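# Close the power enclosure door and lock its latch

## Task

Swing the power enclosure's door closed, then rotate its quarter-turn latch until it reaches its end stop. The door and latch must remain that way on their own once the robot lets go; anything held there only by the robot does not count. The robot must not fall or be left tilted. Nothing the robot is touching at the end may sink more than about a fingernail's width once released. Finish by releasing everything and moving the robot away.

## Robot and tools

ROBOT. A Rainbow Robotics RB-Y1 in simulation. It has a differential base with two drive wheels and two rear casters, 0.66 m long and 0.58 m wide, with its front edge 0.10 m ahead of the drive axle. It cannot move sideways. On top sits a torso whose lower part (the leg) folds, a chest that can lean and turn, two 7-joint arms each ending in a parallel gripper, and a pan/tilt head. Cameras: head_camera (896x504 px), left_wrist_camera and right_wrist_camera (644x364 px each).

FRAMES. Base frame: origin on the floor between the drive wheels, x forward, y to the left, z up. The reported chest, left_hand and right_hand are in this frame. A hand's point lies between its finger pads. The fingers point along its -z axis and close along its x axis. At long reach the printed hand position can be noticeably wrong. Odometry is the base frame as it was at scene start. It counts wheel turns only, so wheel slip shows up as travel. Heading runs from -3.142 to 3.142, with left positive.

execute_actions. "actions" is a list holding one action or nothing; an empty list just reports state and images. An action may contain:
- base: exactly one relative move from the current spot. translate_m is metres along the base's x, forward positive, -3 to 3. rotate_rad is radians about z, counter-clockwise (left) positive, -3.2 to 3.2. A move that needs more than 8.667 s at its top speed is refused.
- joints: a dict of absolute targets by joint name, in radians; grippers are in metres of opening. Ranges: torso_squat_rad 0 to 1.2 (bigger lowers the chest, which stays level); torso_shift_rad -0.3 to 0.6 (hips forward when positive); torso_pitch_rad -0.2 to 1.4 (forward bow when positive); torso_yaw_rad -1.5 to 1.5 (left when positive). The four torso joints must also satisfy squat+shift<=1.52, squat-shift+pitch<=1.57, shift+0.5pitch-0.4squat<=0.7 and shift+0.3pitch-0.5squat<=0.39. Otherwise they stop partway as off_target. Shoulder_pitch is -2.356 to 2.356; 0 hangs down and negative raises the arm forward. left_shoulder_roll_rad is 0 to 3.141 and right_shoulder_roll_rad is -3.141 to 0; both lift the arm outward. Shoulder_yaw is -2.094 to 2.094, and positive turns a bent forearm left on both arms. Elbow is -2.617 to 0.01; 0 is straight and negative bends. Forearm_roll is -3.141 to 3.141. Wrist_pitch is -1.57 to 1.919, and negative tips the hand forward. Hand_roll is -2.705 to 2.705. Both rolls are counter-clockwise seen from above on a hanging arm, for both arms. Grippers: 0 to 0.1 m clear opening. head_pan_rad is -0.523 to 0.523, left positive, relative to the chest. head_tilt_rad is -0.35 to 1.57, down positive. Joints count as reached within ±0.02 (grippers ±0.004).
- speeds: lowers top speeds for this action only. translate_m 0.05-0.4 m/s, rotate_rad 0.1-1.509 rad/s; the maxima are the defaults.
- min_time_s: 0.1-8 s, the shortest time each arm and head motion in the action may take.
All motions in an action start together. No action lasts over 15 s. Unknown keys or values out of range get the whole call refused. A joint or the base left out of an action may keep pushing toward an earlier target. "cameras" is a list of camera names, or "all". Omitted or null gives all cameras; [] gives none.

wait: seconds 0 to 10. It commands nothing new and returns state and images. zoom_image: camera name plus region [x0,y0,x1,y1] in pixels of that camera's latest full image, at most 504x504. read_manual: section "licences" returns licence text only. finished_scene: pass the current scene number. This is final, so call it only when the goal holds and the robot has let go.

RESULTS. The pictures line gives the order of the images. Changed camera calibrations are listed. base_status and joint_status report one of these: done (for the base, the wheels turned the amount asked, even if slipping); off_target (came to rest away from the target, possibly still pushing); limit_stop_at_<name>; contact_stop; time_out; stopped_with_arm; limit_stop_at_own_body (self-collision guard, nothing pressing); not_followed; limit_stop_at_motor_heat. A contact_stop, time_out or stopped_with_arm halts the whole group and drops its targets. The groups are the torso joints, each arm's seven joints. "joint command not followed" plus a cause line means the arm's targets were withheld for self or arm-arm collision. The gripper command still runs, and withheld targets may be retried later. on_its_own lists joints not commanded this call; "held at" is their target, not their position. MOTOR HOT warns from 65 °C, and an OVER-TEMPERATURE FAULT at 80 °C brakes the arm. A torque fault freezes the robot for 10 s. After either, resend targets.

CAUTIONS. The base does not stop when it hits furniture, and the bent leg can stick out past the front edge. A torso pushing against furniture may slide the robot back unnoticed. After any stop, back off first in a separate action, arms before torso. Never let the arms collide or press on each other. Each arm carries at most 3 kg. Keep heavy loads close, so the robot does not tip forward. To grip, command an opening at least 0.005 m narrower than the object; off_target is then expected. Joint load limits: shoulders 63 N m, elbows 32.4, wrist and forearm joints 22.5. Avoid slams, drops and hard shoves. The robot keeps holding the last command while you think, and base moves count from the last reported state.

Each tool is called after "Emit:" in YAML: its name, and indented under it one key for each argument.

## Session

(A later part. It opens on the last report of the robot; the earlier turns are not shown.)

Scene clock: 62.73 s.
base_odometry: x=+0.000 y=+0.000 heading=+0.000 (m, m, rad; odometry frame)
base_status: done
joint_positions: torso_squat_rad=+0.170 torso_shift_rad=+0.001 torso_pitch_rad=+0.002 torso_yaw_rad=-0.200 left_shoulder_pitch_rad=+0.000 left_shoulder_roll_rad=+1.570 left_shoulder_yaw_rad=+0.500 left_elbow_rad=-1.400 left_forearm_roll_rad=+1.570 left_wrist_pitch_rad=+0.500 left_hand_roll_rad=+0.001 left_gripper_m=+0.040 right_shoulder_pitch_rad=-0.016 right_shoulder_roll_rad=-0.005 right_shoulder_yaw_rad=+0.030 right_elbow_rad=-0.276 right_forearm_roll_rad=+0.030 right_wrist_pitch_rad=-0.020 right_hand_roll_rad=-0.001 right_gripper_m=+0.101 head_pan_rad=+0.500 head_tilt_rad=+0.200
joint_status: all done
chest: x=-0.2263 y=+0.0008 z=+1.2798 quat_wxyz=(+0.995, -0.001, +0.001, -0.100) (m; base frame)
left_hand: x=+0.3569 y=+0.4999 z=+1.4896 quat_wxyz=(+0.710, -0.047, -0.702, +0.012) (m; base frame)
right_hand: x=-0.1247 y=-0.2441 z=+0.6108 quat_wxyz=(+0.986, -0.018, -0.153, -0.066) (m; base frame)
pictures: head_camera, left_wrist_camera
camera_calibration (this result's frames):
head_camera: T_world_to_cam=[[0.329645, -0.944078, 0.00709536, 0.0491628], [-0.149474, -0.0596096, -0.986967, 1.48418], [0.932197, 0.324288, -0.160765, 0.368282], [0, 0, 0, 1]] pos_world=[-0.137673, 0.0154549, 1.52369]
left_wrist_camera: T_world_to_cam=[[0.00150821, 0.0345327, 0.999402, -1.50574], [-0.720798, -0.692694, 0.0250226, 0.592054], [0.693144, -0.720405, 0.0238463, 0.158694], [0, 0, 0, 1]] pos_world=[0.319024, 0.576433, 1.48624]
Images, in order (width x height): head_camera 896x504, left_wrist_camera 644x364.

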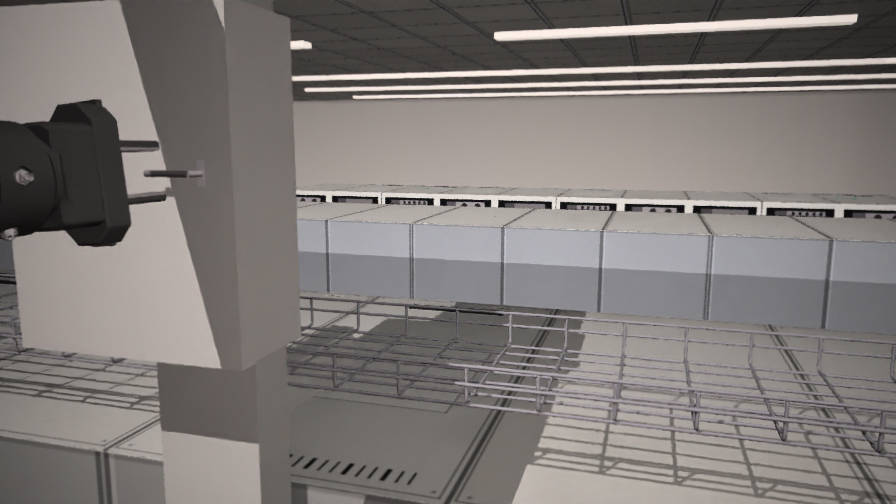

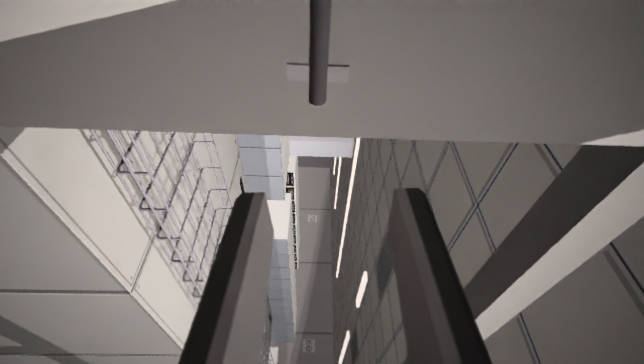

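Emit:
execute_actions:
  actions:
    - {"base":{"translate_m":0.04},"speeds":{"translate_m":0.05}}
  cameras: ["head_camera","left_wrist_camera"]

Emit:
zoom_image:
  camera: "head_camera"
  region: [40,80,280,280]

Scene clock: 66.53 s.
base_odometry: x=+0.040 y=+0.000 heading=-0.001 (m, m, rad; odometry frame)
base_status: done
joint_positions: torso_squat_rad=+0.170 torso_shift_rad=+0.001 torso_pitch_rad=+0.002 torso_yaw_rad=-0.200 left_shoulder_pitch_rad=+0.000 left_shoulder_roll_rad=+1.570 left_shoulder_yaw_rad=+0.500 left_elbow_rad=-1.400 left_forearm_roll_rad=+1.570 left_wrist_pitch_rad=+0.500 left_hand_roll_rad=+0.001 left_gripper_m=+0.040 right_shoulder_pitch_rad=-0.016 right_shoulder_roll_rad=-0.005 right_shoulder_yaw_rad=+0.030 right_elbow_rad=-0.276 right_forearm_roll_rad=+0.030 right_wrist_pitch_rad=-0.020 right_hand_roll_rad=-0.001 right_gripper_m=+0.101 head_pan_rad=+0.500 head_tilt_rad=+0.200
joint_status: not commanded
chest: x=-0.2263 y=+0.0008 z=+1.2798 quat_wxyz=(+0.995, -0.001, +0.001, -0.100) (m; base frame)
left_hand: x=+0.3570 y=+0.4999 z=+1.4895 quat_wxyz=(+0.710, -0.047, -0.702, +0.012) (m; base frame)
right_hand: x=-0.1248 y=-0.2441 z=+0.6107 quat_wxyz=(+0.986, -0.018, -0.153, -0.066) (m; base frame)
pictures: head_camera, left_wrist_camera
camera_calibration (this result's frames):
head_camera: T_world_to_cam=[[0.329642, -0.94408, 0.00705385, 0.0492005], [-0.149597, -0.0596087, -0.986949, 1.48413], [0.932179, 0.324284, -0.160881, 0.368386], [0, 0, 0, 1]] pos_world=[-0.137598, 0.0154545, 1.52368]
left_wrist_camera: T_world_to_cam=[[0.00159047, 0.0345532, 0.999402, -1.50573], [-0.7208, -0.692689, 0.0250961, 0.591991], [0.693142, -0.720408, 0.0238042, 0.158715], [0, 0, 0, 1]] pos_world=[0.31909, 0.576433, 1.48619]
Images, in order (width x height): head_camera 896x504, left_wrist_camera 644x364.

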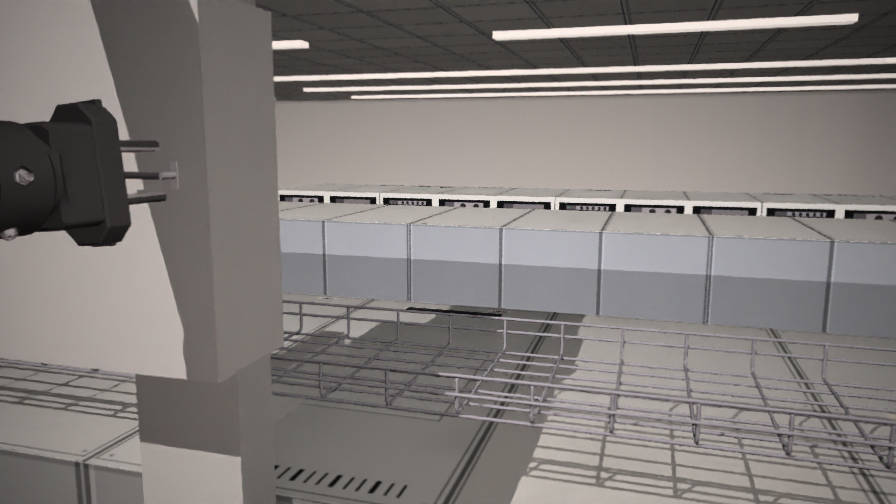

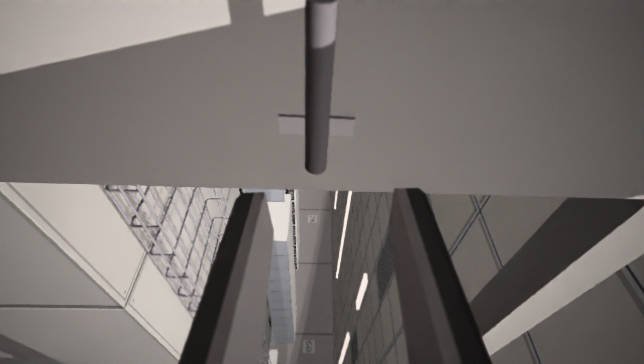

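Region (40, 80, 280, 280) of head_camera's 896x504 image, scaled by 2.100, with more detail than that image has.

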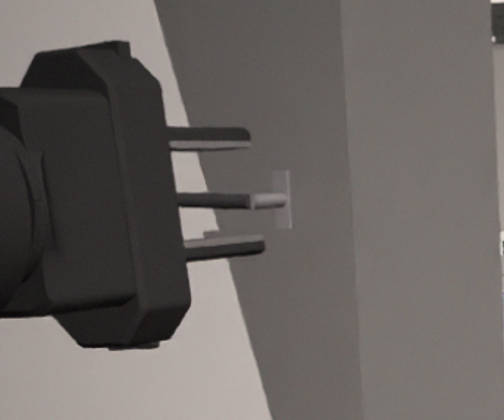

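Emit:
execute_actions:
  actions:
    - {"joints":{"torso_yaw_rad":-0.16,"left_gripper_m":0.035},"min_time_s":1}
  cameras: []

Emit:
execute_actions:
  actions:
    - {"base":{"translate_m":0.035},"speeds":{"translate_m":0.05}}
  cameras: ["head_camera","left_wrist_camera"]

Emit:
zoom_image:
  camera: "head_camera"
  region: [20,80,260,280]

action 0: "min_time_s" has no arm or head joint beside it: it slows only arm and head motions. Command such a joint too, or leave it out

Scene clock: 72.50 s.
base_odometry: x=+0.074 y=+0.000 heading=-0.001 (m, m, rad; odometry frame)
base_status: done
joint_positions: torso_squat_rad=+0.170 torso_shift_rad=+0.001 torso_pitch_rad=+0.002 torso_yaw_rad=-0.200 left_shoulder_pitch_rad=+0.000 left_shoulder_roll_rad=+1.570 left_shoulder_yaw_rad=+0.500 left_elbow_rad=-1.400 left_forearm_roll_rad=+1.570 left_wrist_pitch_rad=+0.500 left_hand_roll_rad=+0.001 left_gripper_m=+0.040 right_shoulder_pitch_rad=-0.017 right_shoulder_roll_rad=-0.005 right_shoulder_yaw_rad=+0.030 right_elbow_rad=-0.276 right_forearm_roll_rad=+0.030 right_wrist_pitch_rad=-0.020 right_hand_roll_rad=-0.001 right_gripper_m=+0.101 head_pan_rad=+0.500 head_tilt_rad=+0.200
joint_status: not commanded
chest: x=-0.2263 y=+0.0008 z=+1.2798 quat_wxyz=(+0.995, -0.001, +0.001, -0.100) (m; base frame)
left_hand: x=+0.3567 y=+0.5000 z=+1.4897 quat_wxyz=(+0.710, -0.047, -0.703, +0.012) (m; base frame)
right_hand: x=-0.1246 y=-0.2442 z=+0.6108 quat_wxyz=(+0.986, -0.018, -0.153, -0.066) (m; base frame)
pictures: head_camera, left_wrist_camera
camera_calibration (this result's frames):
head_camera: T_world_to_cam=[[0.329777, -0.944032, 0.00710949, 0.0491941], [-0.149471, -0.0596472, -0.986965, 1.48417], [0.932151, 0.324416, -0.160775, 0.368323], [0, 0, 0, 1]] pos_world=[-0.137716, 0.0154773, 1.52369]
left_wrist_camera: T_world_to_cam=[[0.00124835, 0.034686, 0.999397, -1.50582], [-0.72074, -0.692756, 0.0249437, 0.592135], [0.693204, -0.720337, 0.0241348, 0.158369], [0, 0, 0, 1]] pos_world=[0.318873, 0.576515, 1.48632]
Images, in order (width x height): head_camera 896x504, left_wrist_camera 644x364.

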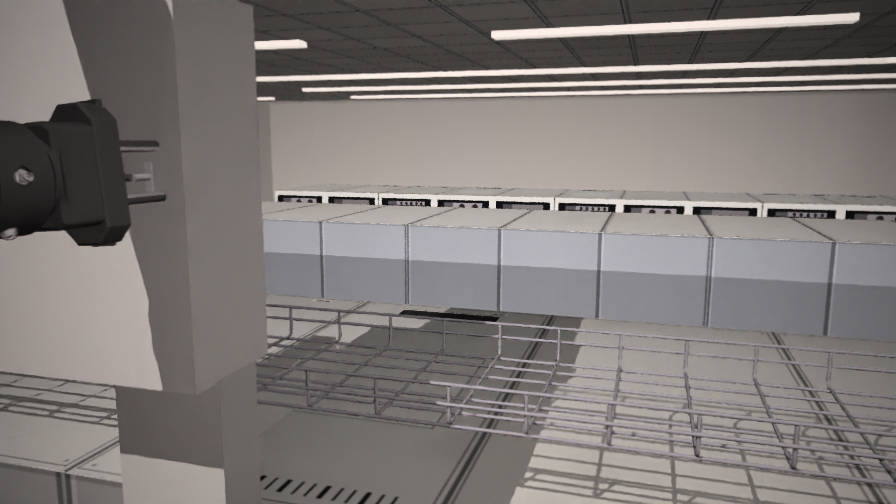

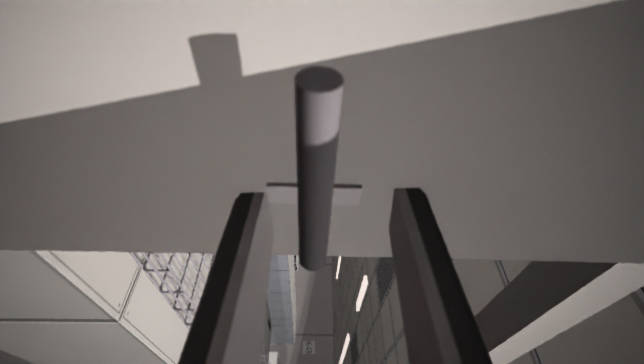

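Region (20, 80, 260, 280) of head_camera's 896x504 image, scaled by 2.100, with more detail than that image has.

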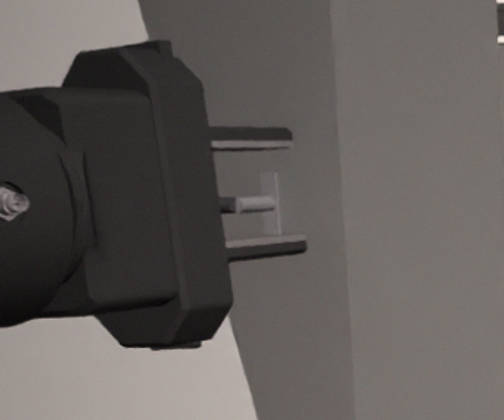

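Emit:
execute_actions:
  actions:
    - {"joints":{"left_gripper_m":0.02}}
  cameras: []

Emit:
execute_actions:
  actions:
    - {"joints":{"left_hand_roll_rad":0.8},"min_time_s":2}
  cameras: ["head_camera","left_wrist_camera"]

Emit:
zoom_image:
  camera: "head_camera"
  region: [20,80,260,280]

Scene clock: 75.87 s.
base_odometry: x=+0.074 y=+0.000 heading=-0.001 (m, m, rad; odometry frame)
base_status: not commanded
joint_positions: torso_squat_rad=+0.170 torso_shift_rad=+0.001 torso_pitch_rad=+0.002 torso_yaw_rad=-0.200 left_shoulder_pitch_rad=+0.002 left_shoulder_roll_rad=+1.569 left_shoulder_yaw_rad=+0.498 left_elbow_rad=-1.400 left_forearm_roll_rad=+1.570 left_wrist_pitch_rad=+0.501 left_hand_roll_rad=+0.001 left_gripper_m=+0.025 right_shoulder_pitch_rad=-0.016 right_shoulder_roll_rad=-0.005 right_shoulder_yaw_rad=+0.030 right_elbow_rad=-0.276 right_forearm_roll_rad=+0.030 right_wrist_pitch_rad=-0.020 right_hand_roll_rad=-0.001 right_gripper_m=+0.101 head_pan_rad=+0.500 head_tilt_rad=+0.200
joint_status: left_gripper_m off_target (ended at +0.025, target +0.020)
chest: x=-0.2266 y=+0.0009 z=+1.2798 quat_wxyz=(+0.995, -0.001, +0.001, -0.100) (m; base frame)
left_hand: x=+0.3567 y=+0.5002 z=+1.4873 quat_wxyz=(+0.712, -0.047, -0.701, +0.012) (m; base frame)
right_hand: x=-0.1247 y=-0.2442 z=+0.6108 quat_wxyz=(+0.986, -0.018, -0.153, -0.066) (m; base frame)
pictures: none
No camera images: the call's "cameras" was empty. Leave "cameras" out to get every camera's image.

Scene clock: 78.17 s.
base_odometry: x=+0.074 y=+0.000 heading=-0.001 (m, m, rad; odometry frame)
base_status: not commanded
joint_positions: torso_squat_rad=+0.170 torso_shift_rad=+0.001 torso_pitch_rad=+0.002 torso_yaw_rad=-0.200 left_shoulder_pitch_rad=-0.001 left_shoulder_roll_rad=+1.571 left_shoulder_yaw_rad=+0.501 left_elbow_rad=-1.400 left_forearm_roll_rad=+1.570 left_wrist_pitch_rad=+0.499 left_hand_roll_rad=+0.800 left_gripper_m=+0.021 right_shoulder_pitch_rad=-0.016 right_shoulder_roll_rad=-0.005 right_shoulder_yaw_rad=+0.030 right_elbow_rad=-0.276 right_forearm_roll_rad=+0.030 right_wrist_pitch_rad=-0.020 right_hand_roll_rad=-0.001 right_gripper_m=+0.101 head_pan_rad=+0.500 head_tilt_rad=+0.200
joint_status: all done
on_its_own: left_gripper_m moved -0.005 to your old target +0.020
chest: x=-0.2268 y=+0.0008 z=+1.2798 quat_wxyz=(+0.995, +0.000, +0.001, -0.100) (m; base frame)
left_hand: x=+0.3559 y=+0.4998 z=+1.4916 quat_wxyz=(+0.648, -0.317, -0.630, +0.287) (m; base frame)
right_hand: x=-0.1248 y=-0.2441 z=+0.6108 quat_wxyz=(+0.986, -0.018, -0.153, -0.066) (m; base frame)
pictures: head_camera, left_wrist_camera
camera_calibration (this result's frames):
head_camera: T_world_to_cam=[[0.329831, -0.944013, 0.00716409, 0.0492054], [-0.148873, -0.059506, -0.987064, 1.48435], [0.932228, 0.324498, -0.160165, 0.367978], [0, 0, 0, 1]] pos_world=[-0.138288, 0.0153706, 1.52374]
left_wrist_camera: T_world_to_cam=[[0.0311794, 0.739712, 0.672201, -1.38269], [-0.706727, -0.459258, 0.538164, -0.2958], [0.706799, -0.491842, 0.508455, -0.682692], [0, 0, 0, 1]] pos_world=[0.316588, 0.551171, 1.43575]
Images, in order (width x height): head_camera 896x504, left_wrist_camera 644x364.

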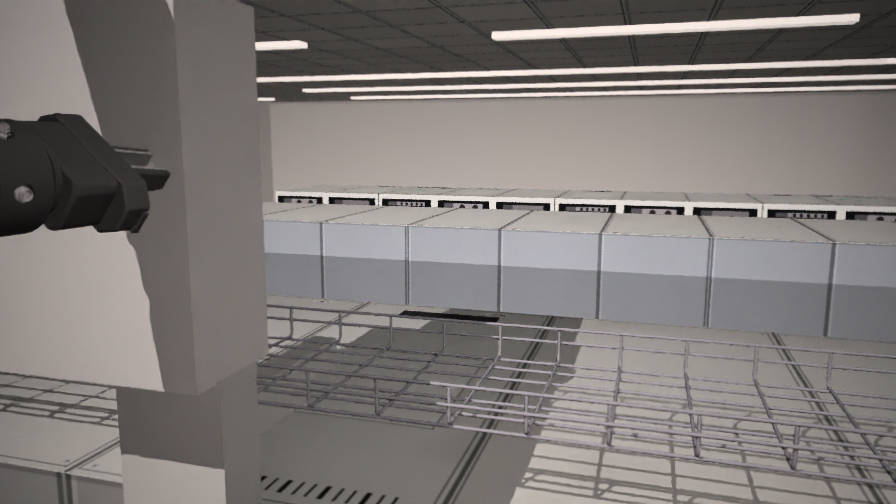

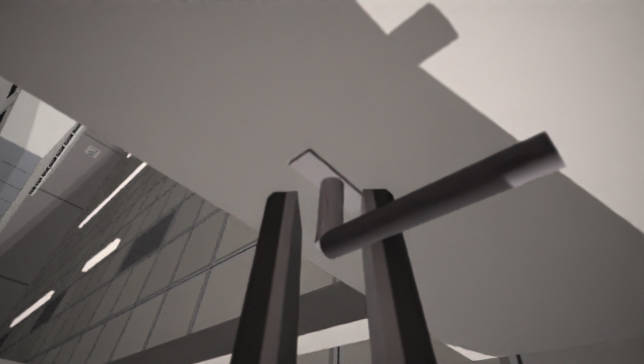

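Region (20, 80, 260, 280) of head_camera's 896x504 image, scaled by 2.100, with more detail than that image has.

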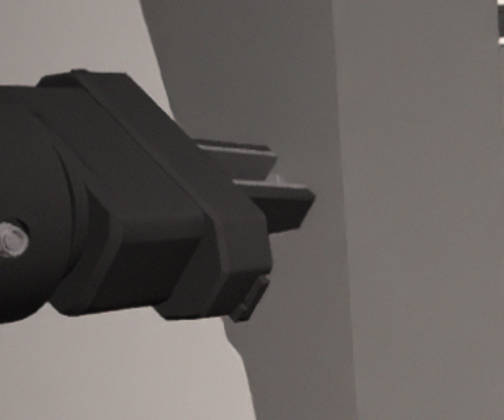

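Emit:
execute_actions:
  actions:
    - {"joints":{"left_hand_roll_rad":1.7},"min_time_s":2}
  cameras: ["left_wrist_camera"]

Emit:
execute_actions:
  actions:
    - {"joints":{"left_hand_roll_rad":2.5},"min_time_s":2}
  cameras: ["left_wrist_camera","head_camera"]

Scene clock: 83.03 s.
base_odometry: x=+0.074 y=+0.000 heading=-0.001 (m, m, rad; odometry frame)
base_status: not commanded
joint_positions: torso_squat_rad=+0.170 torso_shift_rad=+0.001 torso_pitch_rad=+0.001 torso_yaw_rad=-0.200 left_shoulder_pitch_rad=-0.006 left_shoulder_roll_rad=+1.575 left_shoulder_yaw_rad=+0.507 left_elbow_rad=-1.399 left_forearm_roll_rad=+1.570 left_wrist_pitch_rad=+0.496 left_hand_roll_rad=+1.700 left_gripper_m=+0.020 right_shoulder_pitch_rad=-0.016 right_shoulder_roll_rad=-0.005 right_shoulder_yaw_rad=+0.030 right_elbow_rad=-0.276 right_forearm_roll_rad=+0.030 right_wrist_pitch_rad=-0.020 right_hand_roll_rad=-0.001 right_gripper_m=+0.101 head_pan_rad=+0.500 head_tilt_rad=+0.200
joint_status: all done
chest: x=-0.2273 y=+0.0006 z=+1.2798 quat_wxyz=(+0.995, +0.000, +0.000, -0.100) (m; base frame)
left_hand: x=+0.3542 y=+0.4987 z=+1.4993 quat_wxyz=(+0.457, -0.563, -0.433, +0.535) (m; base frame)
right_hand: x=-0.1245 y=-0.2439 z=+0.6107 quat_wxyz=(+0.986, -0.018, -0.154, -0.066) (m; base frame)
pictures: left_wrist_camera
camera_calibration (this result's frames):
left_wrist_camera: T_world_to_cam=[[0.042378, 0.986375, -0.158959, -0.267883], [-0.685993, 0.144398, 0.713136, -0.872483], [0.726373, 0.0788233, 0.682766, -1.23879], [0, 0, 0, 1]] pos_world=[0.312657, 0.487863, 1.42542]
Images, in order (width x height): left_wrist_camera 644x364.

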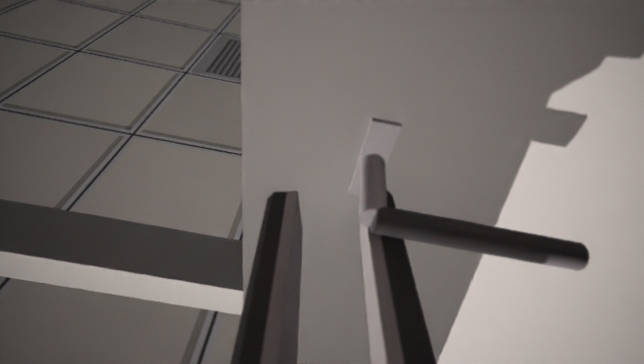

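Scene clock: 85.33 s.
base_odometry: x=+0.074 y=+0.000 heading=-0.001 (m, m, rad; odometry frame)
base_status: not commanded
joint_positions: torso_squat_rad=+0.170 torso_shift_rad=+0.001 torso_pitch_rad=+0.001 torso_yaw_rad=-0.200 left_shoulder_pitch_rad=-0.005 left_shoulder_roll_rad=+1.574 left_shoulder_yaw_rad=+0.505 left_elbow_rad=-1.402 left_forearm_roll_rad=+1.570 left_wrist_pitch_rad=+0.498 left_hand_roll_rad=+2.500 left_gripper_m=+0.018 right_shoulder_pitch_rad=-0.016 right_shoulder_roll_rad=-0.005 right_shoulder_yaw_rad=+0.030 right_elbow_rad=-0.276 right_forearm_roll_rad=+0.030 right_wrist_pitch_rad=-0.020 right_hand_roll_rad=-0.001 right_gripper_m=+0.101 head_pan_rad=+0.500 head_tilt_rad=+0.200
joint_status: all done
chest: x=-0.2273 y=+0.0000 z=+1.2798 quat_wxyz=(+0.995, +0.000, +0.000, -0.100) (m; base frame)
left_hand: x=+0.3547 y=+0.4964 z=+1.4981 quat_wxyz=(+0.214, -0.686, -0.179, +0.672) (m; base frame)
right_hand: x=-0.1247 y=-0.2440 z=+0.6105 quat_wxyz=(+0.986, -0.017, -0.154, -0.067) (m; base frame)
pictures: head_camera, left_wrist_camera
camera_calibration (this result's frames):
head_camera: T_world_to_cam=[[0.329415, -0.944164, 0.00630531, 0.0496648], [-0.14777, -0.0581498, -0.987311, 1.48478], [0.93255, 0.324304, -0.158674, 0.366894], [0, 0, 0, 1]] pos_world=[-0.139101, 0.0142465, 1.52384]
left_wrist_camera: T_world_to_cam=[[0.0266912, 0.574048, -0.818386, 0.932324], [-0.655268, 0.628308, 0.419349, -0.681879], [0.754925, 0.525069, 0.392926, -1.03564], [0, 0, 0, 1]] pos_world=[0.310134, 0.437015, 1.45588]
Images, in order (width x height): head_camera 896x504, left_wrist_camera 644x364.

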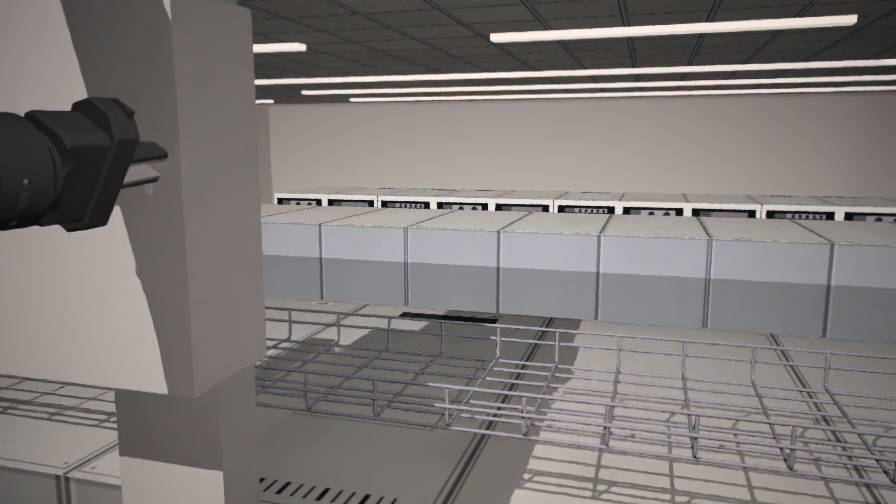

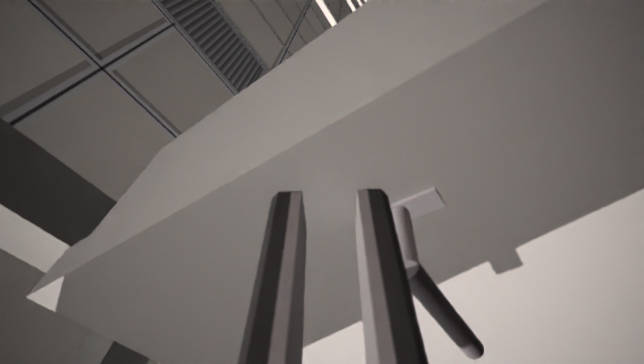

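Emit:
execute_actions:
  actions:
    - {"base":{"translate_m":-0.07},"speeds":{"translate_m":0.08},"joints":{"left_gripper_m":0.04}}
  cameras: []

Emit:
execute_actions:
  actions:
    - {"joints":{"left_hand_roll_rad":0,"torso_yaw_rad":-0.155}}
  cameras: []

Emit:
execute_actions:
  actions:
    - {"base":{"translate_m":0.085},"speeds":{"translate_m":0.06}}
  cameras: ["left_wrist_camera","head_camera"]

Scene clock: 89.83 s.
base_odometry: x=+0.004 y=+0.000 heading=-0.001 (m, m, rad; odometry frame)
base_status: done
joint_positions: torso_squat_rad=+0.170 torso_shift_rad=+0.001 torso_pitch_rad=+0.002 torso_yaw_rad=-0.200 left_shoulder_pitch_rad=+0.000 left_shoulder_roll_rad=+1.570 left_shoulder_yaw_rad=+0.500 left_elbow_rad=-1.400 left_forearm_roll_rad=+1.570 left_wrist_pitch_rad=+0.500 left_hand_roll_rad=+2.500 left_gripper_m=+0.040 right_shoulder_pitch_rad=-0.016 right_shoulder_roll_rad=-0.005 right_shoulder_yaw_rad=+0.030 right_elbow_rad=-0.276 right_forearm_roll_rad=+0.030 right_wrist_pitch_rad=-0.020 right_hand_roll_rad=-0.001 right_gripper_m=+0.101 head_pan_rad=+0.500 head_tilt_rad=+0.200
joint_status: all done
chest: x=-0.2263 y=+0.0008 z=+1.2798 quat_wxyz=(+0.995, -0.001, +0.001, -0.100) (m; base frame)
left_hand: x=+0.3569 y=+0.4997 z=+1.4899 quat_wxyz=(+0.213, -0.682, -0.177, +0.677) (m; base frame)
right_hand: x=-0.1249 y=-0.2442 z=+0.6107 quat_wxyz=(+0.986, -0.018, -0.153, -0.066) (m; base frame)
pictures: none
No camera images: the call's "cameras" was empty. Leave "cameras" out to get every camera's image.

Scene clock: 92.10 s.
base_odometry: x=+0.004 y=+0.000 heading=-0.001 (m, m, rad; odometry frame)
base_status: not commanded
joint_positions: torso_squat_rad=+0.170 torso_shift_rad=+0.001 torso_pitch_rad=+0.002 torso_yaw_rad=-0.155 left_shoulder_pitch_rad=+0.000 left_shoulder_roll_rad=+1.570 left_shoulder_yaw_rad=+0.500 left_elbow_rad=-1.400 left_forearm_roll_rad=+1.570 left_wrist_pitch_rad=+0.500 left_hand_roll_rad=+0.000 left_gripper_m=+0.040 right_shoulder_pitch_rad=-0.016 right_shoulder_roll_rad=-0.005 right_shoulder_yaw_rad=+0.030 right_elbow_rad=-0.276 right_forearm_roll_rad=+0.030 right_wrist_pitch_rad=-0.020 right_hand_roll_rad=-0.001 right_gripper_m=+0.101 head_pan_rad=+0.500 head_tilt_rad=+0.200
joint_status: all done
chest: x=-0.2263 y=+0.0008 z=+1.2798 quat_wxyz=(+0.997, -0.001, +0.001, -0.077) (m; base frame)
left_hand: x=+0.3338 y=+0.5256 z=+1.4899 quat_wxyz=(+0.709, -0.031, -0.704, +0.028) (m; base frame)
right_hand: x=-0.1139 y=-0.2393 z=+0.6107 quat_wxyz=(+0.987, -0.015, -0.153, -0.044) (m; base frame)
pictures: none
No camera images: the call's "cameras" was empty. Leave "cameras" out to get every camera's image.

Scene clock: 94.43 s.
base_odometry: x=+0.089 y=+0.000 heading=-0.001 (m, m, rad; odometry frame)
base_status: done
joint_positions: torso_squat_rad=+0.170 torso_shift_rad=+0.001 torso_pitch_rad=+0.002 torso_yaw_rad=-0.155 left_shoulder_pitch_rad=+0.000 left_shoulder_roll_rad=+1.570 left_shoulder_yaw_rad=+0.500 left_elbow_rad=-1.400 left_forearm_roll_rad=+1.570 left_wrist_pitch_rad=+0.500 left_hand_roll_rad=+0.000 left_gripper_m=+0.040 right_shoulder_pitch_rad=-0.016 right_shoulder_roll_rad=-0.005 right_shoulder_yaw_rad=+0.030 right_elbow_rad=-0.276 right_forearm_roll_rad=+0.030 right_wrist_pitch_rad=-0.020 right_hand_roll_rad=-0.001 right_gripper_m=+0.101 head_pan_rad=+0.500 head_tilt_rad=+0.200
joint_status: not commanded
chest: x=-0.2263 y=+0.0008 z=+1.2798 quat_wxyz=(+0.997, -0.001, +0.001, -0.077) (m; base frame)
left_hand: x=+0.3339 y=+0.5255 z=+1.4897 quat_wxyz=(+0.710, -0.031, -0.703, +0.028) (m; base frame)
right_hand: x=-0.1139 y=-0.2393 z=+0.6107 quat_wxyz=(+0.987, -0.015, -0.153, -0.044) (m; base frame)
pictures: head_camera, left_wrist_camera
camera_calibration (this result's frames):
head_camera: T_world_to_cam=[[0.371803, -0.928286, 0.00693478, 0.0588863], [-0.146805, -0.0661723, -0.98695, 1.48477], [0.91663, 0.365933, -0.16088, 0.364827], [0, 0, 0, 1]] pos_world=[-0.138333, 0.019412, 1.52368]
left_wrist_camera: T_world_to_cam=[[-0.000109942, 0.034028, 0.999421, -1.50593], [-0.689002, -0.724342, 0.0245864, 0.599926], [0.724759, -0.6886, 0.023525, 0.16632], [0, 0, 0, 1]] pos_world=[0.292642, 0.600324, 1.48639]
Images, in order (width x height): head_camera 896x504, left_wrist_camera 644x364.

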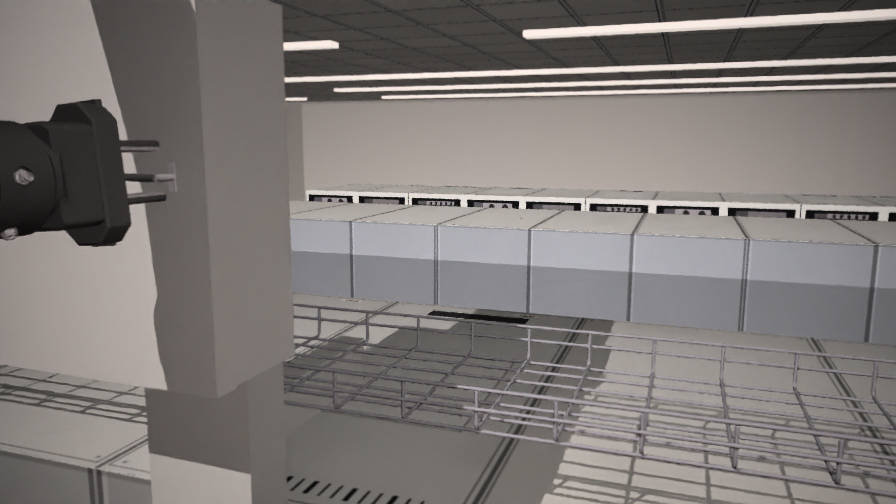

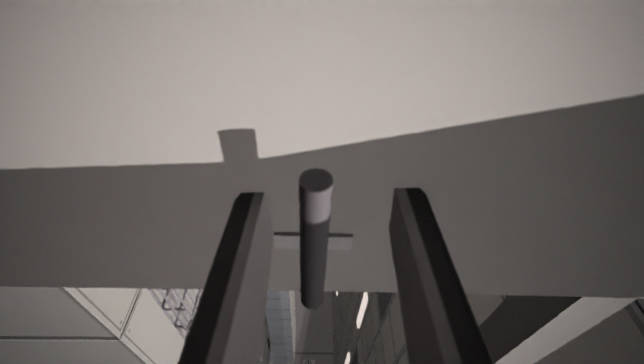

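Emit:
execute_actions:
  actions:
    - {"joints":{"left_gripper_m":0.0}}
  cameras: ["left_wrist_camera"]

Scene clock: 97.17 s.
base_odometry: x=+0.089 y=+0.000 heading=-0.001 (m, m, rad; odometry frame)
base_status: not commanded
joint_positions: torso_squat_rad=+0.170 torso_shift_rad=+0.002 torso_pitch_rad=+0.003 torso_yaw_rad=-0.155 left_shoulder_pitch_rad=+0.002 left_shoulder_roll_rad=+1.569 left_shoulder_yaw_rad=+0.497 left_elbow_rad=-1.401 left_forearm_roll_rad=+1.570 left_wrist_pitch_rad=+0.501 left_hand_roll_rad=+0.000 left_gripper_m=+0.008 right_shoulder_pitch_rad=-0.016 right_shoulder_roll_rad=-0.005 right_shoulder_yaw_rad=+0.030 right_elbow_rad=-0.276 right_forearm_roll_rad=+0.030 right_wrist_pitch_rad=-0.020 right_hand_roll_rad=-0.001 right_gripper_m=+0.101 head_pan_rad=+0.500 head_tilt_rad=+0.200
joint_status: left_gripper_m off_target (ended at +0.008, target +0.000)
chest: x=-0.2260 y=+0.0009 z=+1.2798 quat_wxyz=(+0.997, -0.001, +0.001, -0.077) (m; base frame)
left_hand: x=+0.3347 y=+0.5256 z=+1.4864 quat_wxyz=(+0.712, -0.031, -0.701, +0.028) (m; base frame)
right_hand: x=-0.1140 y=-0.2394 z=+0.6107 quat_wxyz=(+0.987, -0.015, -0.153, -0.044) (m; base frame)
pictures: left_wrist_camera
camera_calibration (this result's frames):
left_wrist_camera: T_world_to_cam=[[0.00618641, 0.034457, 0.999387, -1.50498], [-0.689004, -0.724168, 0.029233, 0.593623], [0.724731, -0.688762, 0.019261, 0.172317], [0, 0, 0, 1]] pos_world=[0.293436, 0.600425, 1.48338]
Images, in order (width x height): left_wrist_camera 644x364.

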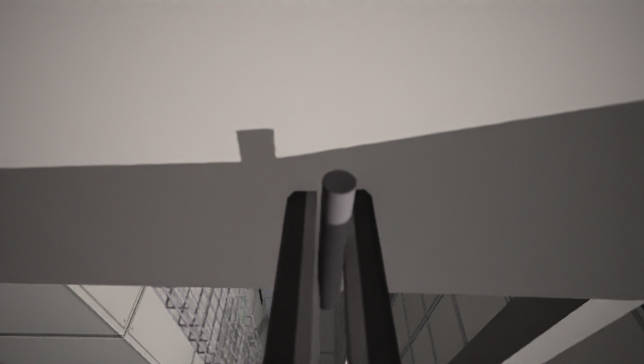

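Emit:
execute_actions:
  actions:
    - {"joints":{"left_gripper_m":0.022,"left_hand_roll_rad":-0.8},"min_time_s":2}
  cameras: ["left_wrist_camera","head_camera"]

Scene clock: 102.47 s.
base_odometry: x=+0.089 y=+0.000 heading=-0.001 (m, m, rad; odometry frame)
base_status: not commanded
joint_positions: torso_squat_rad=+0.170 torso_shift_rad=+0.002 torso_pitch_rad=+0.003 torso_yaw_rad=-0.155 left_shoulder_pitch_rad=+0.002 left_shoulder_roll_rad=+1.568 left_shoulder_yaw_rad=+0.497 left_elbow_rad=-1.401 left_forearm_roll_rad=+1.571 left_wrist_pitch_rad=+0.501 left_hand_roll_rad=-0.799 left_gripper_m=+0.026 right_shoulder_pitch_rad=-0.016 right_shoulder_roll_rad=-0.005 right_shoulder_yaw_rad=+0.030 right_elbow_rad=-0.276 right_forearm_roll_rad=+0.030 right_wrist_pitch_rad=-0.020 right_hand_roll_rad=-0.001 right_gripper_m=+0.101 head_pan_rad=+0.500 head_tilt_rad=+0.200
joint_status: all done
chest: x=-0.2261 y=+0.0009 z=+1.2798 quat_wxyz=(+0.997, -0.001, +0.001, -0.077) (m; base frame)
left_hand: x=+0.3346 y=+0.5254 z=+1.4864 quat_wxyz=(+0.666, +0.244, -0.658, -0.251) (m; base frame)
right_hand: x=-0.1140 y=-0.2394 z=+0.6107 quat_wxyz=(+0.987, -0.015, -0.153, -0.044) (m; base frame)
pictures: head_camera, left_wrist_camera
camera_calibration (this result's frames):
head_camera: T_world_to_cam=[[0.371631, -0.928355, 0.00694791, 0.0587983], [-0.147111, -0.0662762, -0.986897, 1.48466], [0.916651, 0.365739, -0.161201, 0.36511], [0, 0, 0, 1]] pos_world=[-0.13812, 0.0194482, 1.52365]
left_wrist_camera: T_world_to_cam=[[-0.00242194, -0.691473, 0.722398, -0.708936], [-0.695979, -0.517561, -0.497739, 1.2705], [0.718058, -0.503979, -0.479998, 0.819507], [0, 0, 0, 1]] pos_world=[0.294074, 0.580367, 1.53787]
Images, in order (width x height): head_camera 896x504, left_wrist_camera 644x364.

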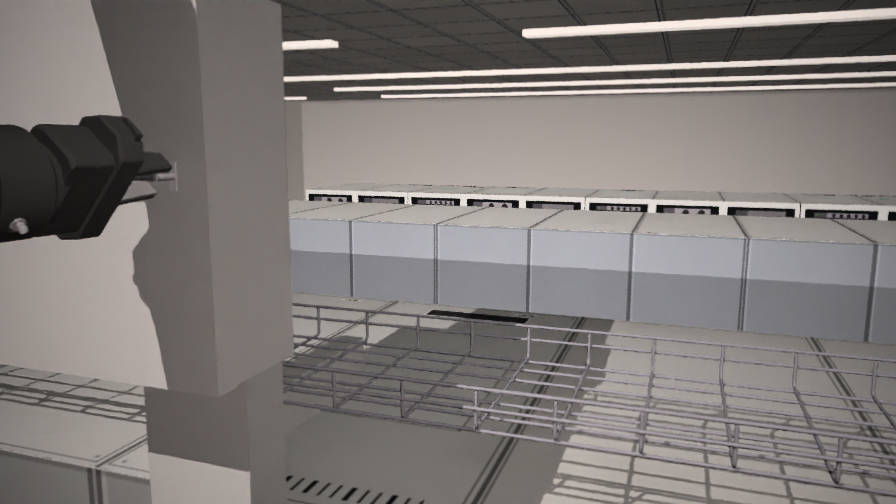

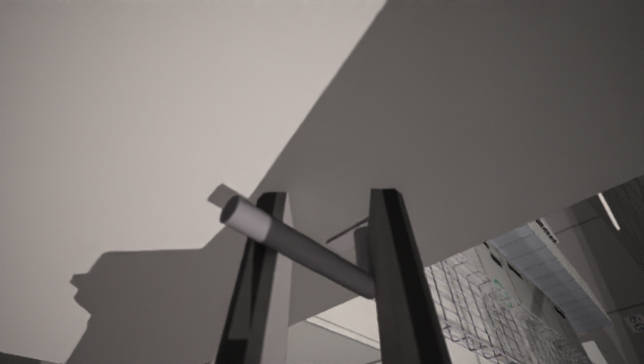

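Emit:
execute_actions:
  actions:
    - {"joints":{"left_hand_roll_rad":-1.6},"min_time_s":2}
  cameras: ["left_wrist_camera","head_camera"]

Emit:
zoom_image:
  camera: "head_camera"
  region: [20,60,260,260]

Scene clock: 116.43 s.
TORQUE FAULT: left_wrist_pitch_rad reached its load limit. The robot stopped for 10 seconds, dropped its targets and accepts commands again. The stop added 9.3 s to the call and to motion_time.
base_odometry: x=+0.089 y=+0.000 heading=-0.001 (m, m, rad; odometry frame)
base_status: not commanded
joint_positions: torso_squat_rad=+0.170 torso_shift_rad=+0.002 torso_pitch_rad=+0.003 torso_yaw_rad=-0.156 left_shoulder_pitch_rad=+0.010 left_shoulder_roll_rad=+1.561 left_shoulder_yaw_rad=+0.486 left_elbow_rad=-1.409 left_forearm_roll_rad=+1.573 left_wrist_pitch_rad=+0.508 left_hand_roll_rad=-1.493 left_gripper_m=+0.036 right_shoulder_pitch_rad=-0.016 right_shoulder_roll_rad=-0.005 right_shoulder_yaw_rad=+0.030 right_elbow_rad=-0.276 right_forearm_roll_rad=+0.030 right_wrist_pitch_rad=-0.020 right_hand_roll_rad=-0.001 right_gripper_m=+0.101 head_pan_rad=+0.500 head_tilt_rad=+0.200
joint_status: left_hand_roll_rad torque_fault (moved -0.693 of -0.801)
on_its_own: left_hand_roll_rad is held at -1.493, not at your -1.600, since a torque_fault
chest: x=-0.2260 y=+0.0003 z=+1.2798 quat_wxyz=(+0.997, +0.000, +0.001, -0.078) (m; base frame)
left_hand: x=+0.3367 y=+0.5226 z=+1.4740 quat_wxyz=(+0.547, +0.445, -0.531, -0.470) (m; base frame)
right_hand: x=-0.1142 y=-0.2395 z=+0.6105 quat_wxyz=(+0.987, -0.014, -0.153, -0.045) (m; base frame)
pictures: head_camera, left_wrist_camera
camera_calibration (this result's frames):
head_camera: T_world_to_cam=[[0.371207, -0.928529, 0.00624029, 0.0590815], [-0.147417, -0.0655667, -0.986899, 1.48457], [0.916774, 0.365424, -0.161219, 0.365262], [0, 0, 0, 1]] pos_world=[-0.137943, 0.018722, 1.52364]
left_wrist_camera: T_world_to_cam=[[-0.0161752, -0.993104, 0.116117, 0.354037], [-0.714962, -0.0696965, -0.695681, 1.3284], [0.698976, -0.0942721, -0.708904, 0.940357], [0, 0, 0, 1]] pos_world=[0.298195, 0.53283, 1.54966]
Images, in order (width x height): head_camera 896x504, left_wrist_camera 644x364.

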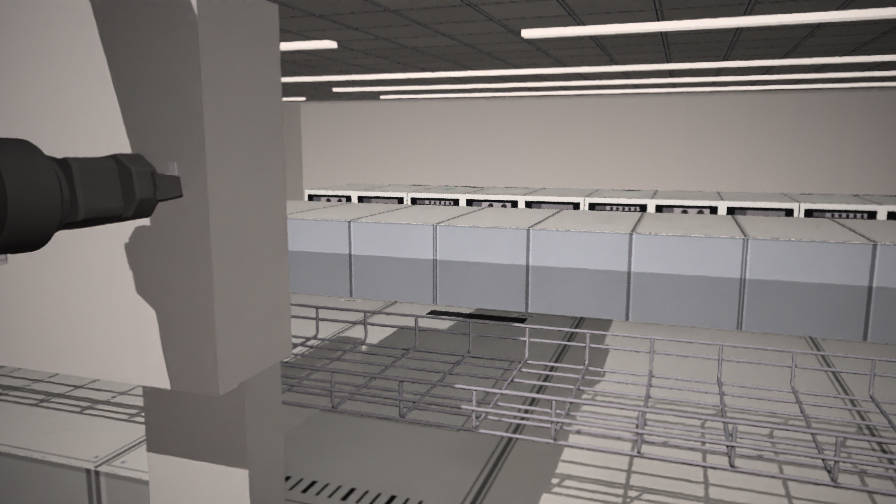

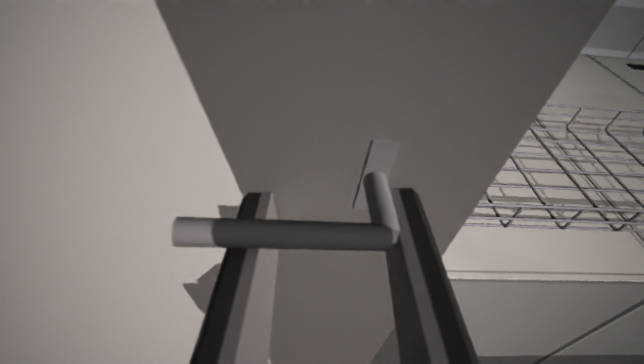

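Region (20, 60, 260, 260) of head_camera's 896x504 image, scaled by 2.100, with more detail than that image has.

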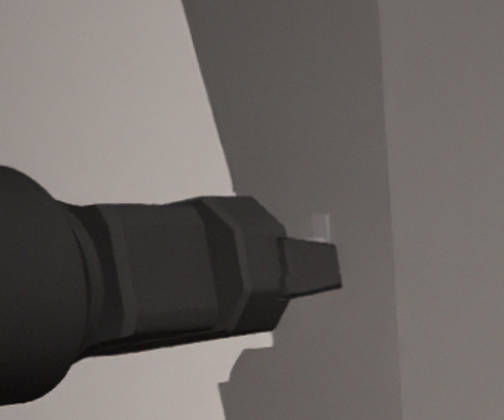

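Emit:
execute_actions:
  actions:
    - {"joints":{"left_hand_roll_rad":0,"left_gripper_m":0.035,"left_shoulder_pitch_rad":0,"left_shoulder_roll_rad":1.57,"left_shoulder_yaw_rad":0.5,"left_elbow_rad":-1.4,"left_forearm_roll_rad":1.57,"left_wrist_pitch_rad":0.5},"min_time_s":2}
  cameras: []

Emit:
execute_actions:
  actions:
    - {"joints":{"left_hand_roll_rad":0.7,"left_gripper_m":0.015},"min_time_s":2.5}
  cameras: ["left_wrist_camera","head_camera"]

Scene clock: 120.07 s.
base_odometry: x=+0.089 y=+0.000 heading=-0.001 (m, m, rad; odometry frame)
base_status: not commanded
joint_positions: torso_squat_rad=+0.170 torso_shift_rad=+0.001 torso_pitch_rad=+0.003 torso_yaw_rad=-0.155 left_shoulder_pitch_rad=+0.011 left_shoulder_roll_rad=+1.560 left_shoulder_yaw_rad=+0.483 left_elbow_rad=-1.413 left_forearm_roll_rad=+1.573 left_wrist_pitch_rad=+0.509 left_hand_roll_rad=-1.486 left_gripper_m=+0.036 right_shoulder_pitch_rad=-0.016 right_shoulder_roll_rad=-0.005 right_shoulder_yaw_rad=+0.030 right_elbow_rad=-0.276 right_forearm_roll_rad=+0.030 right_wrist_pitch_rad=-0.020 right_hand_roll_rad=-0.001 right_gripper_m=+0.101 head_pan_rad=+0.500 head_tilt_rad=+0.200
joint_status: left_wrist_pitch_rad contact_stop (moved +0.002 of -0.008); left_hand_roll_rad contact_stop_at_left_wrist_pitch_rad (moved +0.006 of +1.493); the others done
on_its_own: left_hand_roll_rad is held at -1.486, not at your +0.000, since a contact_stop
chest: x=-0.2263 y=+0.0004 z=+1.2798 quat_wxyz=(+0.997, +0.000, +0.001, -0.078) (m; base frame)
left_hand: x=+0.3367 y=+0.5207 z=+1.4721 quat_wxyz=(+0.549, +0.442, -0.532, -0.471) (m; base frame)
right_hand: x=-0.1141 y=-0.2393 z=+0.6105 quat_wxyz=(+0.987, -0.014, -0.153, -0.044) (m; base frame)
pictures: none
No camera images: the call's "cameras" was empty. Leave "cameras" out to get every camera's image.

not run: a stop came earlier in this reply.

Only unroll first.

Emit:
execute_actions:
  actions:
    - {"joints":{"left_hand_roll_rad":0},"min_time_s":2}
  cameras: []

Emit:
execute_actions:
  actions:
    - {"joints":{"left_hand_roll_rad":0.7,"left_gripper_m":0.015,"left_shoulder_pitch_rad":0,"left_shoulder_roll_rad":1.57,"left_shoulder_yaw_rad":0.5,"left_elbow_rad":-1.4,"left_forearm_roll_rad":1.57,"left_wrist_pitch_rad":0.5},"min_time_s":2.5}
  cameras: ["left_wrist_camera","head_camera"]

Scene clock: 124.47 s.
base_odometry: x=+0.089 y=+0.000 heading=-0.001 (m, m, rad; odometry frame)
base_status: not commanded
joint_positions: torso_squat_rad=+0.170 torso_shift_rad=+0.001 torso_pitch_rad=+0.002 torso_yaw_rad=-0.155 left_shoulder_pitch_rad=+0.010 left_shoulder_roll_rad=+1.560 left_shoulder_yaw_rad=+0.484 left_elbow_rad=-1.411 left_forearm_roll_rad=+1.572 left_wrist_pitch_rad=+0.509 left_hand_roll_rad=+0.000 left_gripper_m=+0.035 right_shoulder_pitch_rad=-0.016 right_shoulder_roll_rad=-0.005 right_shoulder_yaw_rad=+0.030 right_elbow_rad=-0.276 right_forearm_roll_rad=+0.030 right_wrist_pitch_rad=-0.020 right_hand_roll_rad=-0.001 right_gripper_m=+0.101 head_pan_rad=+0.500 head_tilt_rad=+0.200
joint_status: all done
chest: x=-0.2263 y=+0.0007 z=+1.2798 quat_wxyz=(+0.997, +0.000, +0.001, -0.077) (m; base frame)
left_hand: x=+0.3363 y=+0.5222 z=+1.4725 quat_wxyz=(+0.722, -0.034, -0.691, +0.026) (m; base frame)
right_hand: x=-0.1140 y=-0.2393 z=+0.6107 quat_wxyz=(+0.987, -0.015, -0.153, -0.044) (m; base frame)
pictures: none
No camera images: the call's "cameras" was empty. Leave "cameras" out to get every camera's image.

Scene clock: 127.27 s.
base_odometry: x=+0.089 y=+0.000 heading=-0.001 (m, m, rad; odometry frame)
base_status: not commanded
joint_positions: torso_squat_rad=+0.170 torso_shift_rad=+0.001 torso_pitch_rad=+0.003 torso_yaw_rad=-0.155 left_shoulder_pitch_rad=+0.002 left_shoulder_roll_rad=+1.569 left_shoulder_yaw_rad=+0.497 left_elbow_rad=-1.403 left_forearm_roll_rad=+1.570 left_wrist_pitch_rad=+0.502 left_hand_roll_rad=+0.700 left_gripper_m=+0.027 right_shoulder_pitch_rad=-0.016 right_shoulder_roll_rad=-0.005 right_shoulder_yaw_rad=+0.030 right_elbow_rad=-0.276 right_forearm_roll_rad=+0.030 right_wrist_pitch_rad=-0.020 right_hand_roll_rad=-0.001 right_gripper_m=+0.101 head_pan_rad=+0.500 head_tilt_rad=+0.200
joint_status: left_gripper_m off_target (ended at +0.027, target +0.015); the others done
chest: x=-0.2262 y=+0.0005 z=+1.2798 quat_wxyz=(+0.997, +0.000, +0.001, -0.078) (m; base frame)
left_hand: x=+0.3347 y=+0.5238 z=+1.4866 quat_wxyz=(+0.660, -0.269, -0.648, +0.269) (m; base frame)
right_hand: x=-0.1141 y=-0.2393 z=+0.6106 quat_wxyz=(+0.987, -0.014, -0.153, -0.044) (m; base frame)
pictures: head_camera, left_wrist_camera
camera_calibration (this result's frames):
head_camera: T_world_to_cam=[[0.371445, -0.928433, 0.00637828, 0.0591574], [-0.147021, -0.0656003, -0.986956, 1.48471], [0.91674, 0.365662, -0.160866, 0.364914], [0, 0, 0, 1]] pos_world=[-0.13822, 0.0188861, 1.52367]
left_wrist_camera: T_world_to_cam=[[0.0078293, 0.66845, 0.743716, -1.45768], [-0.682042, -0.540321, 0.492819, -0.195484], [0.731271, -0.511104, 0.451681, -0.567068], [0, 0, 0, 1]] pos_world=[0.292764, 0.578929, 1.43657]
Images, in order (width x height): head_camera 896x504, left_wrist_camera 644x364.

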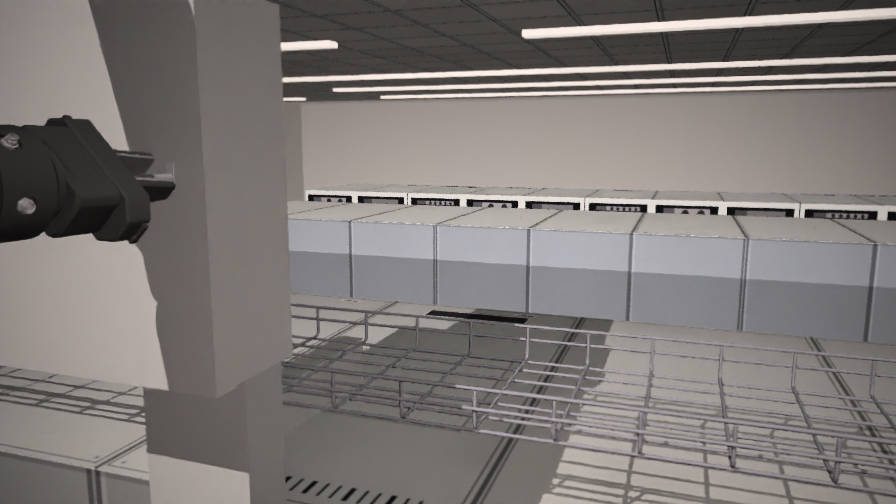

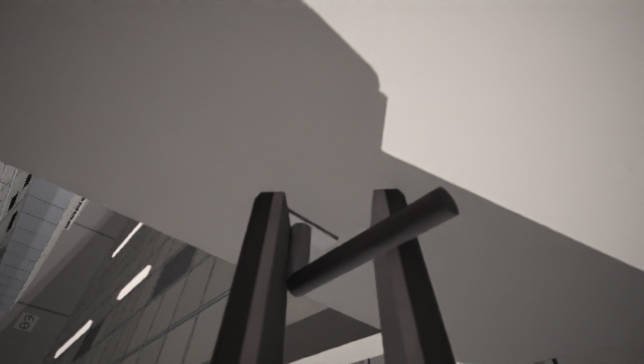

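Emit:
execute_actions:
  actions:
    - {"base":{"translate_m":0.02},"speeds":{"translate_m":0.05}}
  cameras: []

Emit:
execute_actions:
  actions:
    - {"joints":{"left_hand_roll_rad":1.0},"min_time_s":2}
  cameras: ["left_wrist_camera","head_camera"]

Scene clock: 130.33 s.
base_odometry: x=+0.109 y=+0.000 heading=+0.000 (m, m, rad; odometry frame)
base_status: done
joint_positions: torso_squat_rad=+0.170 torso_shift_rad=+0.000 torso_pitch_rad=+0.000 torso_yaw_rad=-0.155 left_shoulder_pitch_rad=+0.004 left_shoulder_roll_rad=+1.567 left_shoulder_yaw_rad=+0.495 left_elbow_rad=-1.407 left_forearm_roll_rad=+1.572 left_wrist_pitch_rad=+0.504 left_hand_roll_rad=+0.700 left_gripper_m=+0.028 right_shoulder_pitch_rad=-0.016 right_shoulder_roll_rad=-0.005 right_shoulder_yaw_rad=+0.030 right_elbow_rad=-0.276 right_forearm_roll_rad=+0.030 right_wrist_pitch_rad=-0.020 right_hand_roll_rad=-0.001 right_gripper_m=+0.101 head_pan_rad=+0.500 head_tilt_rad=+0.200
joint_status: not commanded
chest: x=-0.2285 y=-0.0001 z=+1.2798 quat_wxyz=(+0.997, +0.000, +0.000, -0.077) (m; base frame)
left_hand: x=+0.3318 y=+0.5222 z=+1.4861 quat_wxyz=(+0.661, -0.270, -0.647, +0.268) (m; base frame)
right_hand: x=-0.1140 y=-0.2394 z=+0.6107 quat_wxyz=(+0.987, -0.014, -0.155, -0.044) (m; base frame)
pictures: none
No camera images: the call's "cameras" was empty. Leave "cameras" out to get every camera's image.

Scene clock: 132.60 s.
base_odometry: x=+0.109 y=+0.000 heading=+0.000 (m, m, rad; odometry frame)
base_status: not commanded
joint_positions: torso_squat_rad=+0.170 torso_shift_rad=+0.000 torso_pitch_rad=+0.000 torso_yaw_rad=-0.155 left_shoulder_pitch_rad=+0.002 left_shoulder_roll_rad=+1.569 left_shoulder_yaw_rad=+0.497 left_elbow_rad=-1.407 left_forearm_roll_rad=+1.571 left_wrist_pitch_rad=+0.503 left_hand_roll_rad=+0.999 left_gripper_m=+0.034 right_shoulder_pitch_rad=-0.016 right_shoulder_roll_rad=-0.005 right_shoulder_yaw_rad=+0.030 right_elbow_rad=-0.276 right_forearm_roll_rad=+0.030 right_wrist_pitch_rad=-0.020 right_hand_roll_rad=-0.001 right_gripper_m=+0.101 head_pan_rad=+0.500 head_tilt_rad=+0.200
joint_status: all done
chest: x=-0.2285 y=-0.0003 z=+1.2798 quat_wxyz=(+0.997, +0.000, +0.000, -0.077) (m; base frame)
left_hand: x=+0.3316 y=+0.5214 z=+1.4890 quat_wxyz=(+0.613, -0.364, -0.601, +0.362) (m; base frame)
right_hand: x=-0.1140 y=-0.2394 z=+0.6106 quat_wxyz=(+0.987, -0.014, -0.155, -0.044) (m; base frame)
pictures: head_camera, left_wrist_camera
camera_calibration (this result's frames):
head_camera: T_world_to_cam=[[0.372011, -0.928204, 0.00667767, 0.0590411], [-0.143887, -0.0647718, -0.987472, 1.48566], [0.917008, 0.36639, -0.157652, 0.363196], [0, 0, 0, 1]] pos_world=[-0.141251, 0.0179595, 1.52391]
left_wrist_camera: T_world_to_cam=[[0.00704369, 0.857371, 0.51465, -1.21493], [-0.68144, -0.372545, 0.62996, -0.492006], [0.73184, -0.35514, 0.581623, -0.842026], [0, 0, 0, 1]] pos_world=[0.289514, 0.559313, 1.42495]
Images, in order (width x height): head_camera 896x504, left_wrist_camera 644x364.

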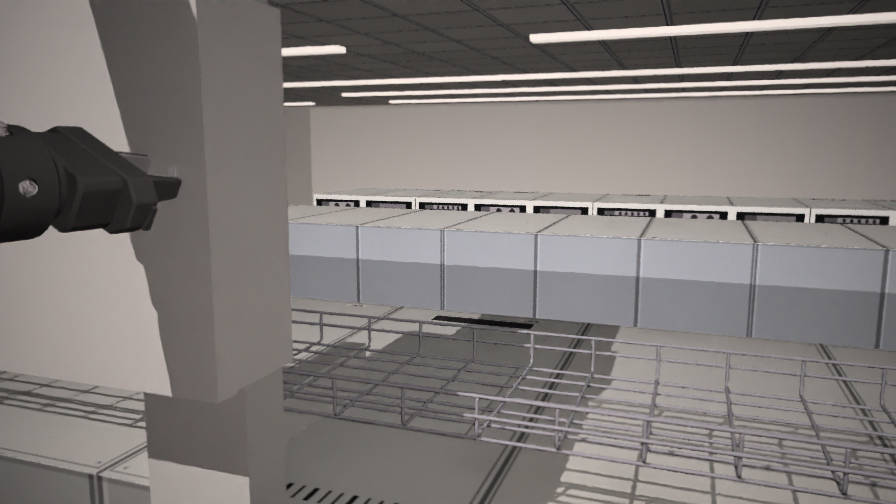

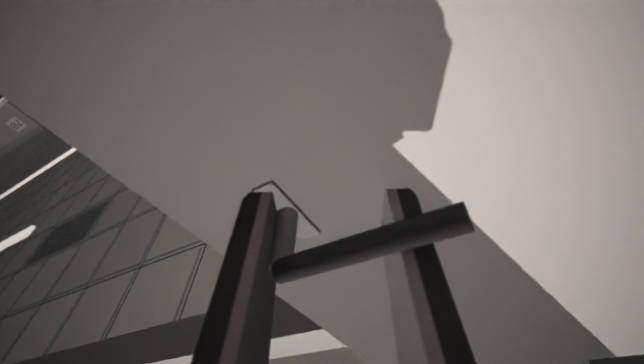

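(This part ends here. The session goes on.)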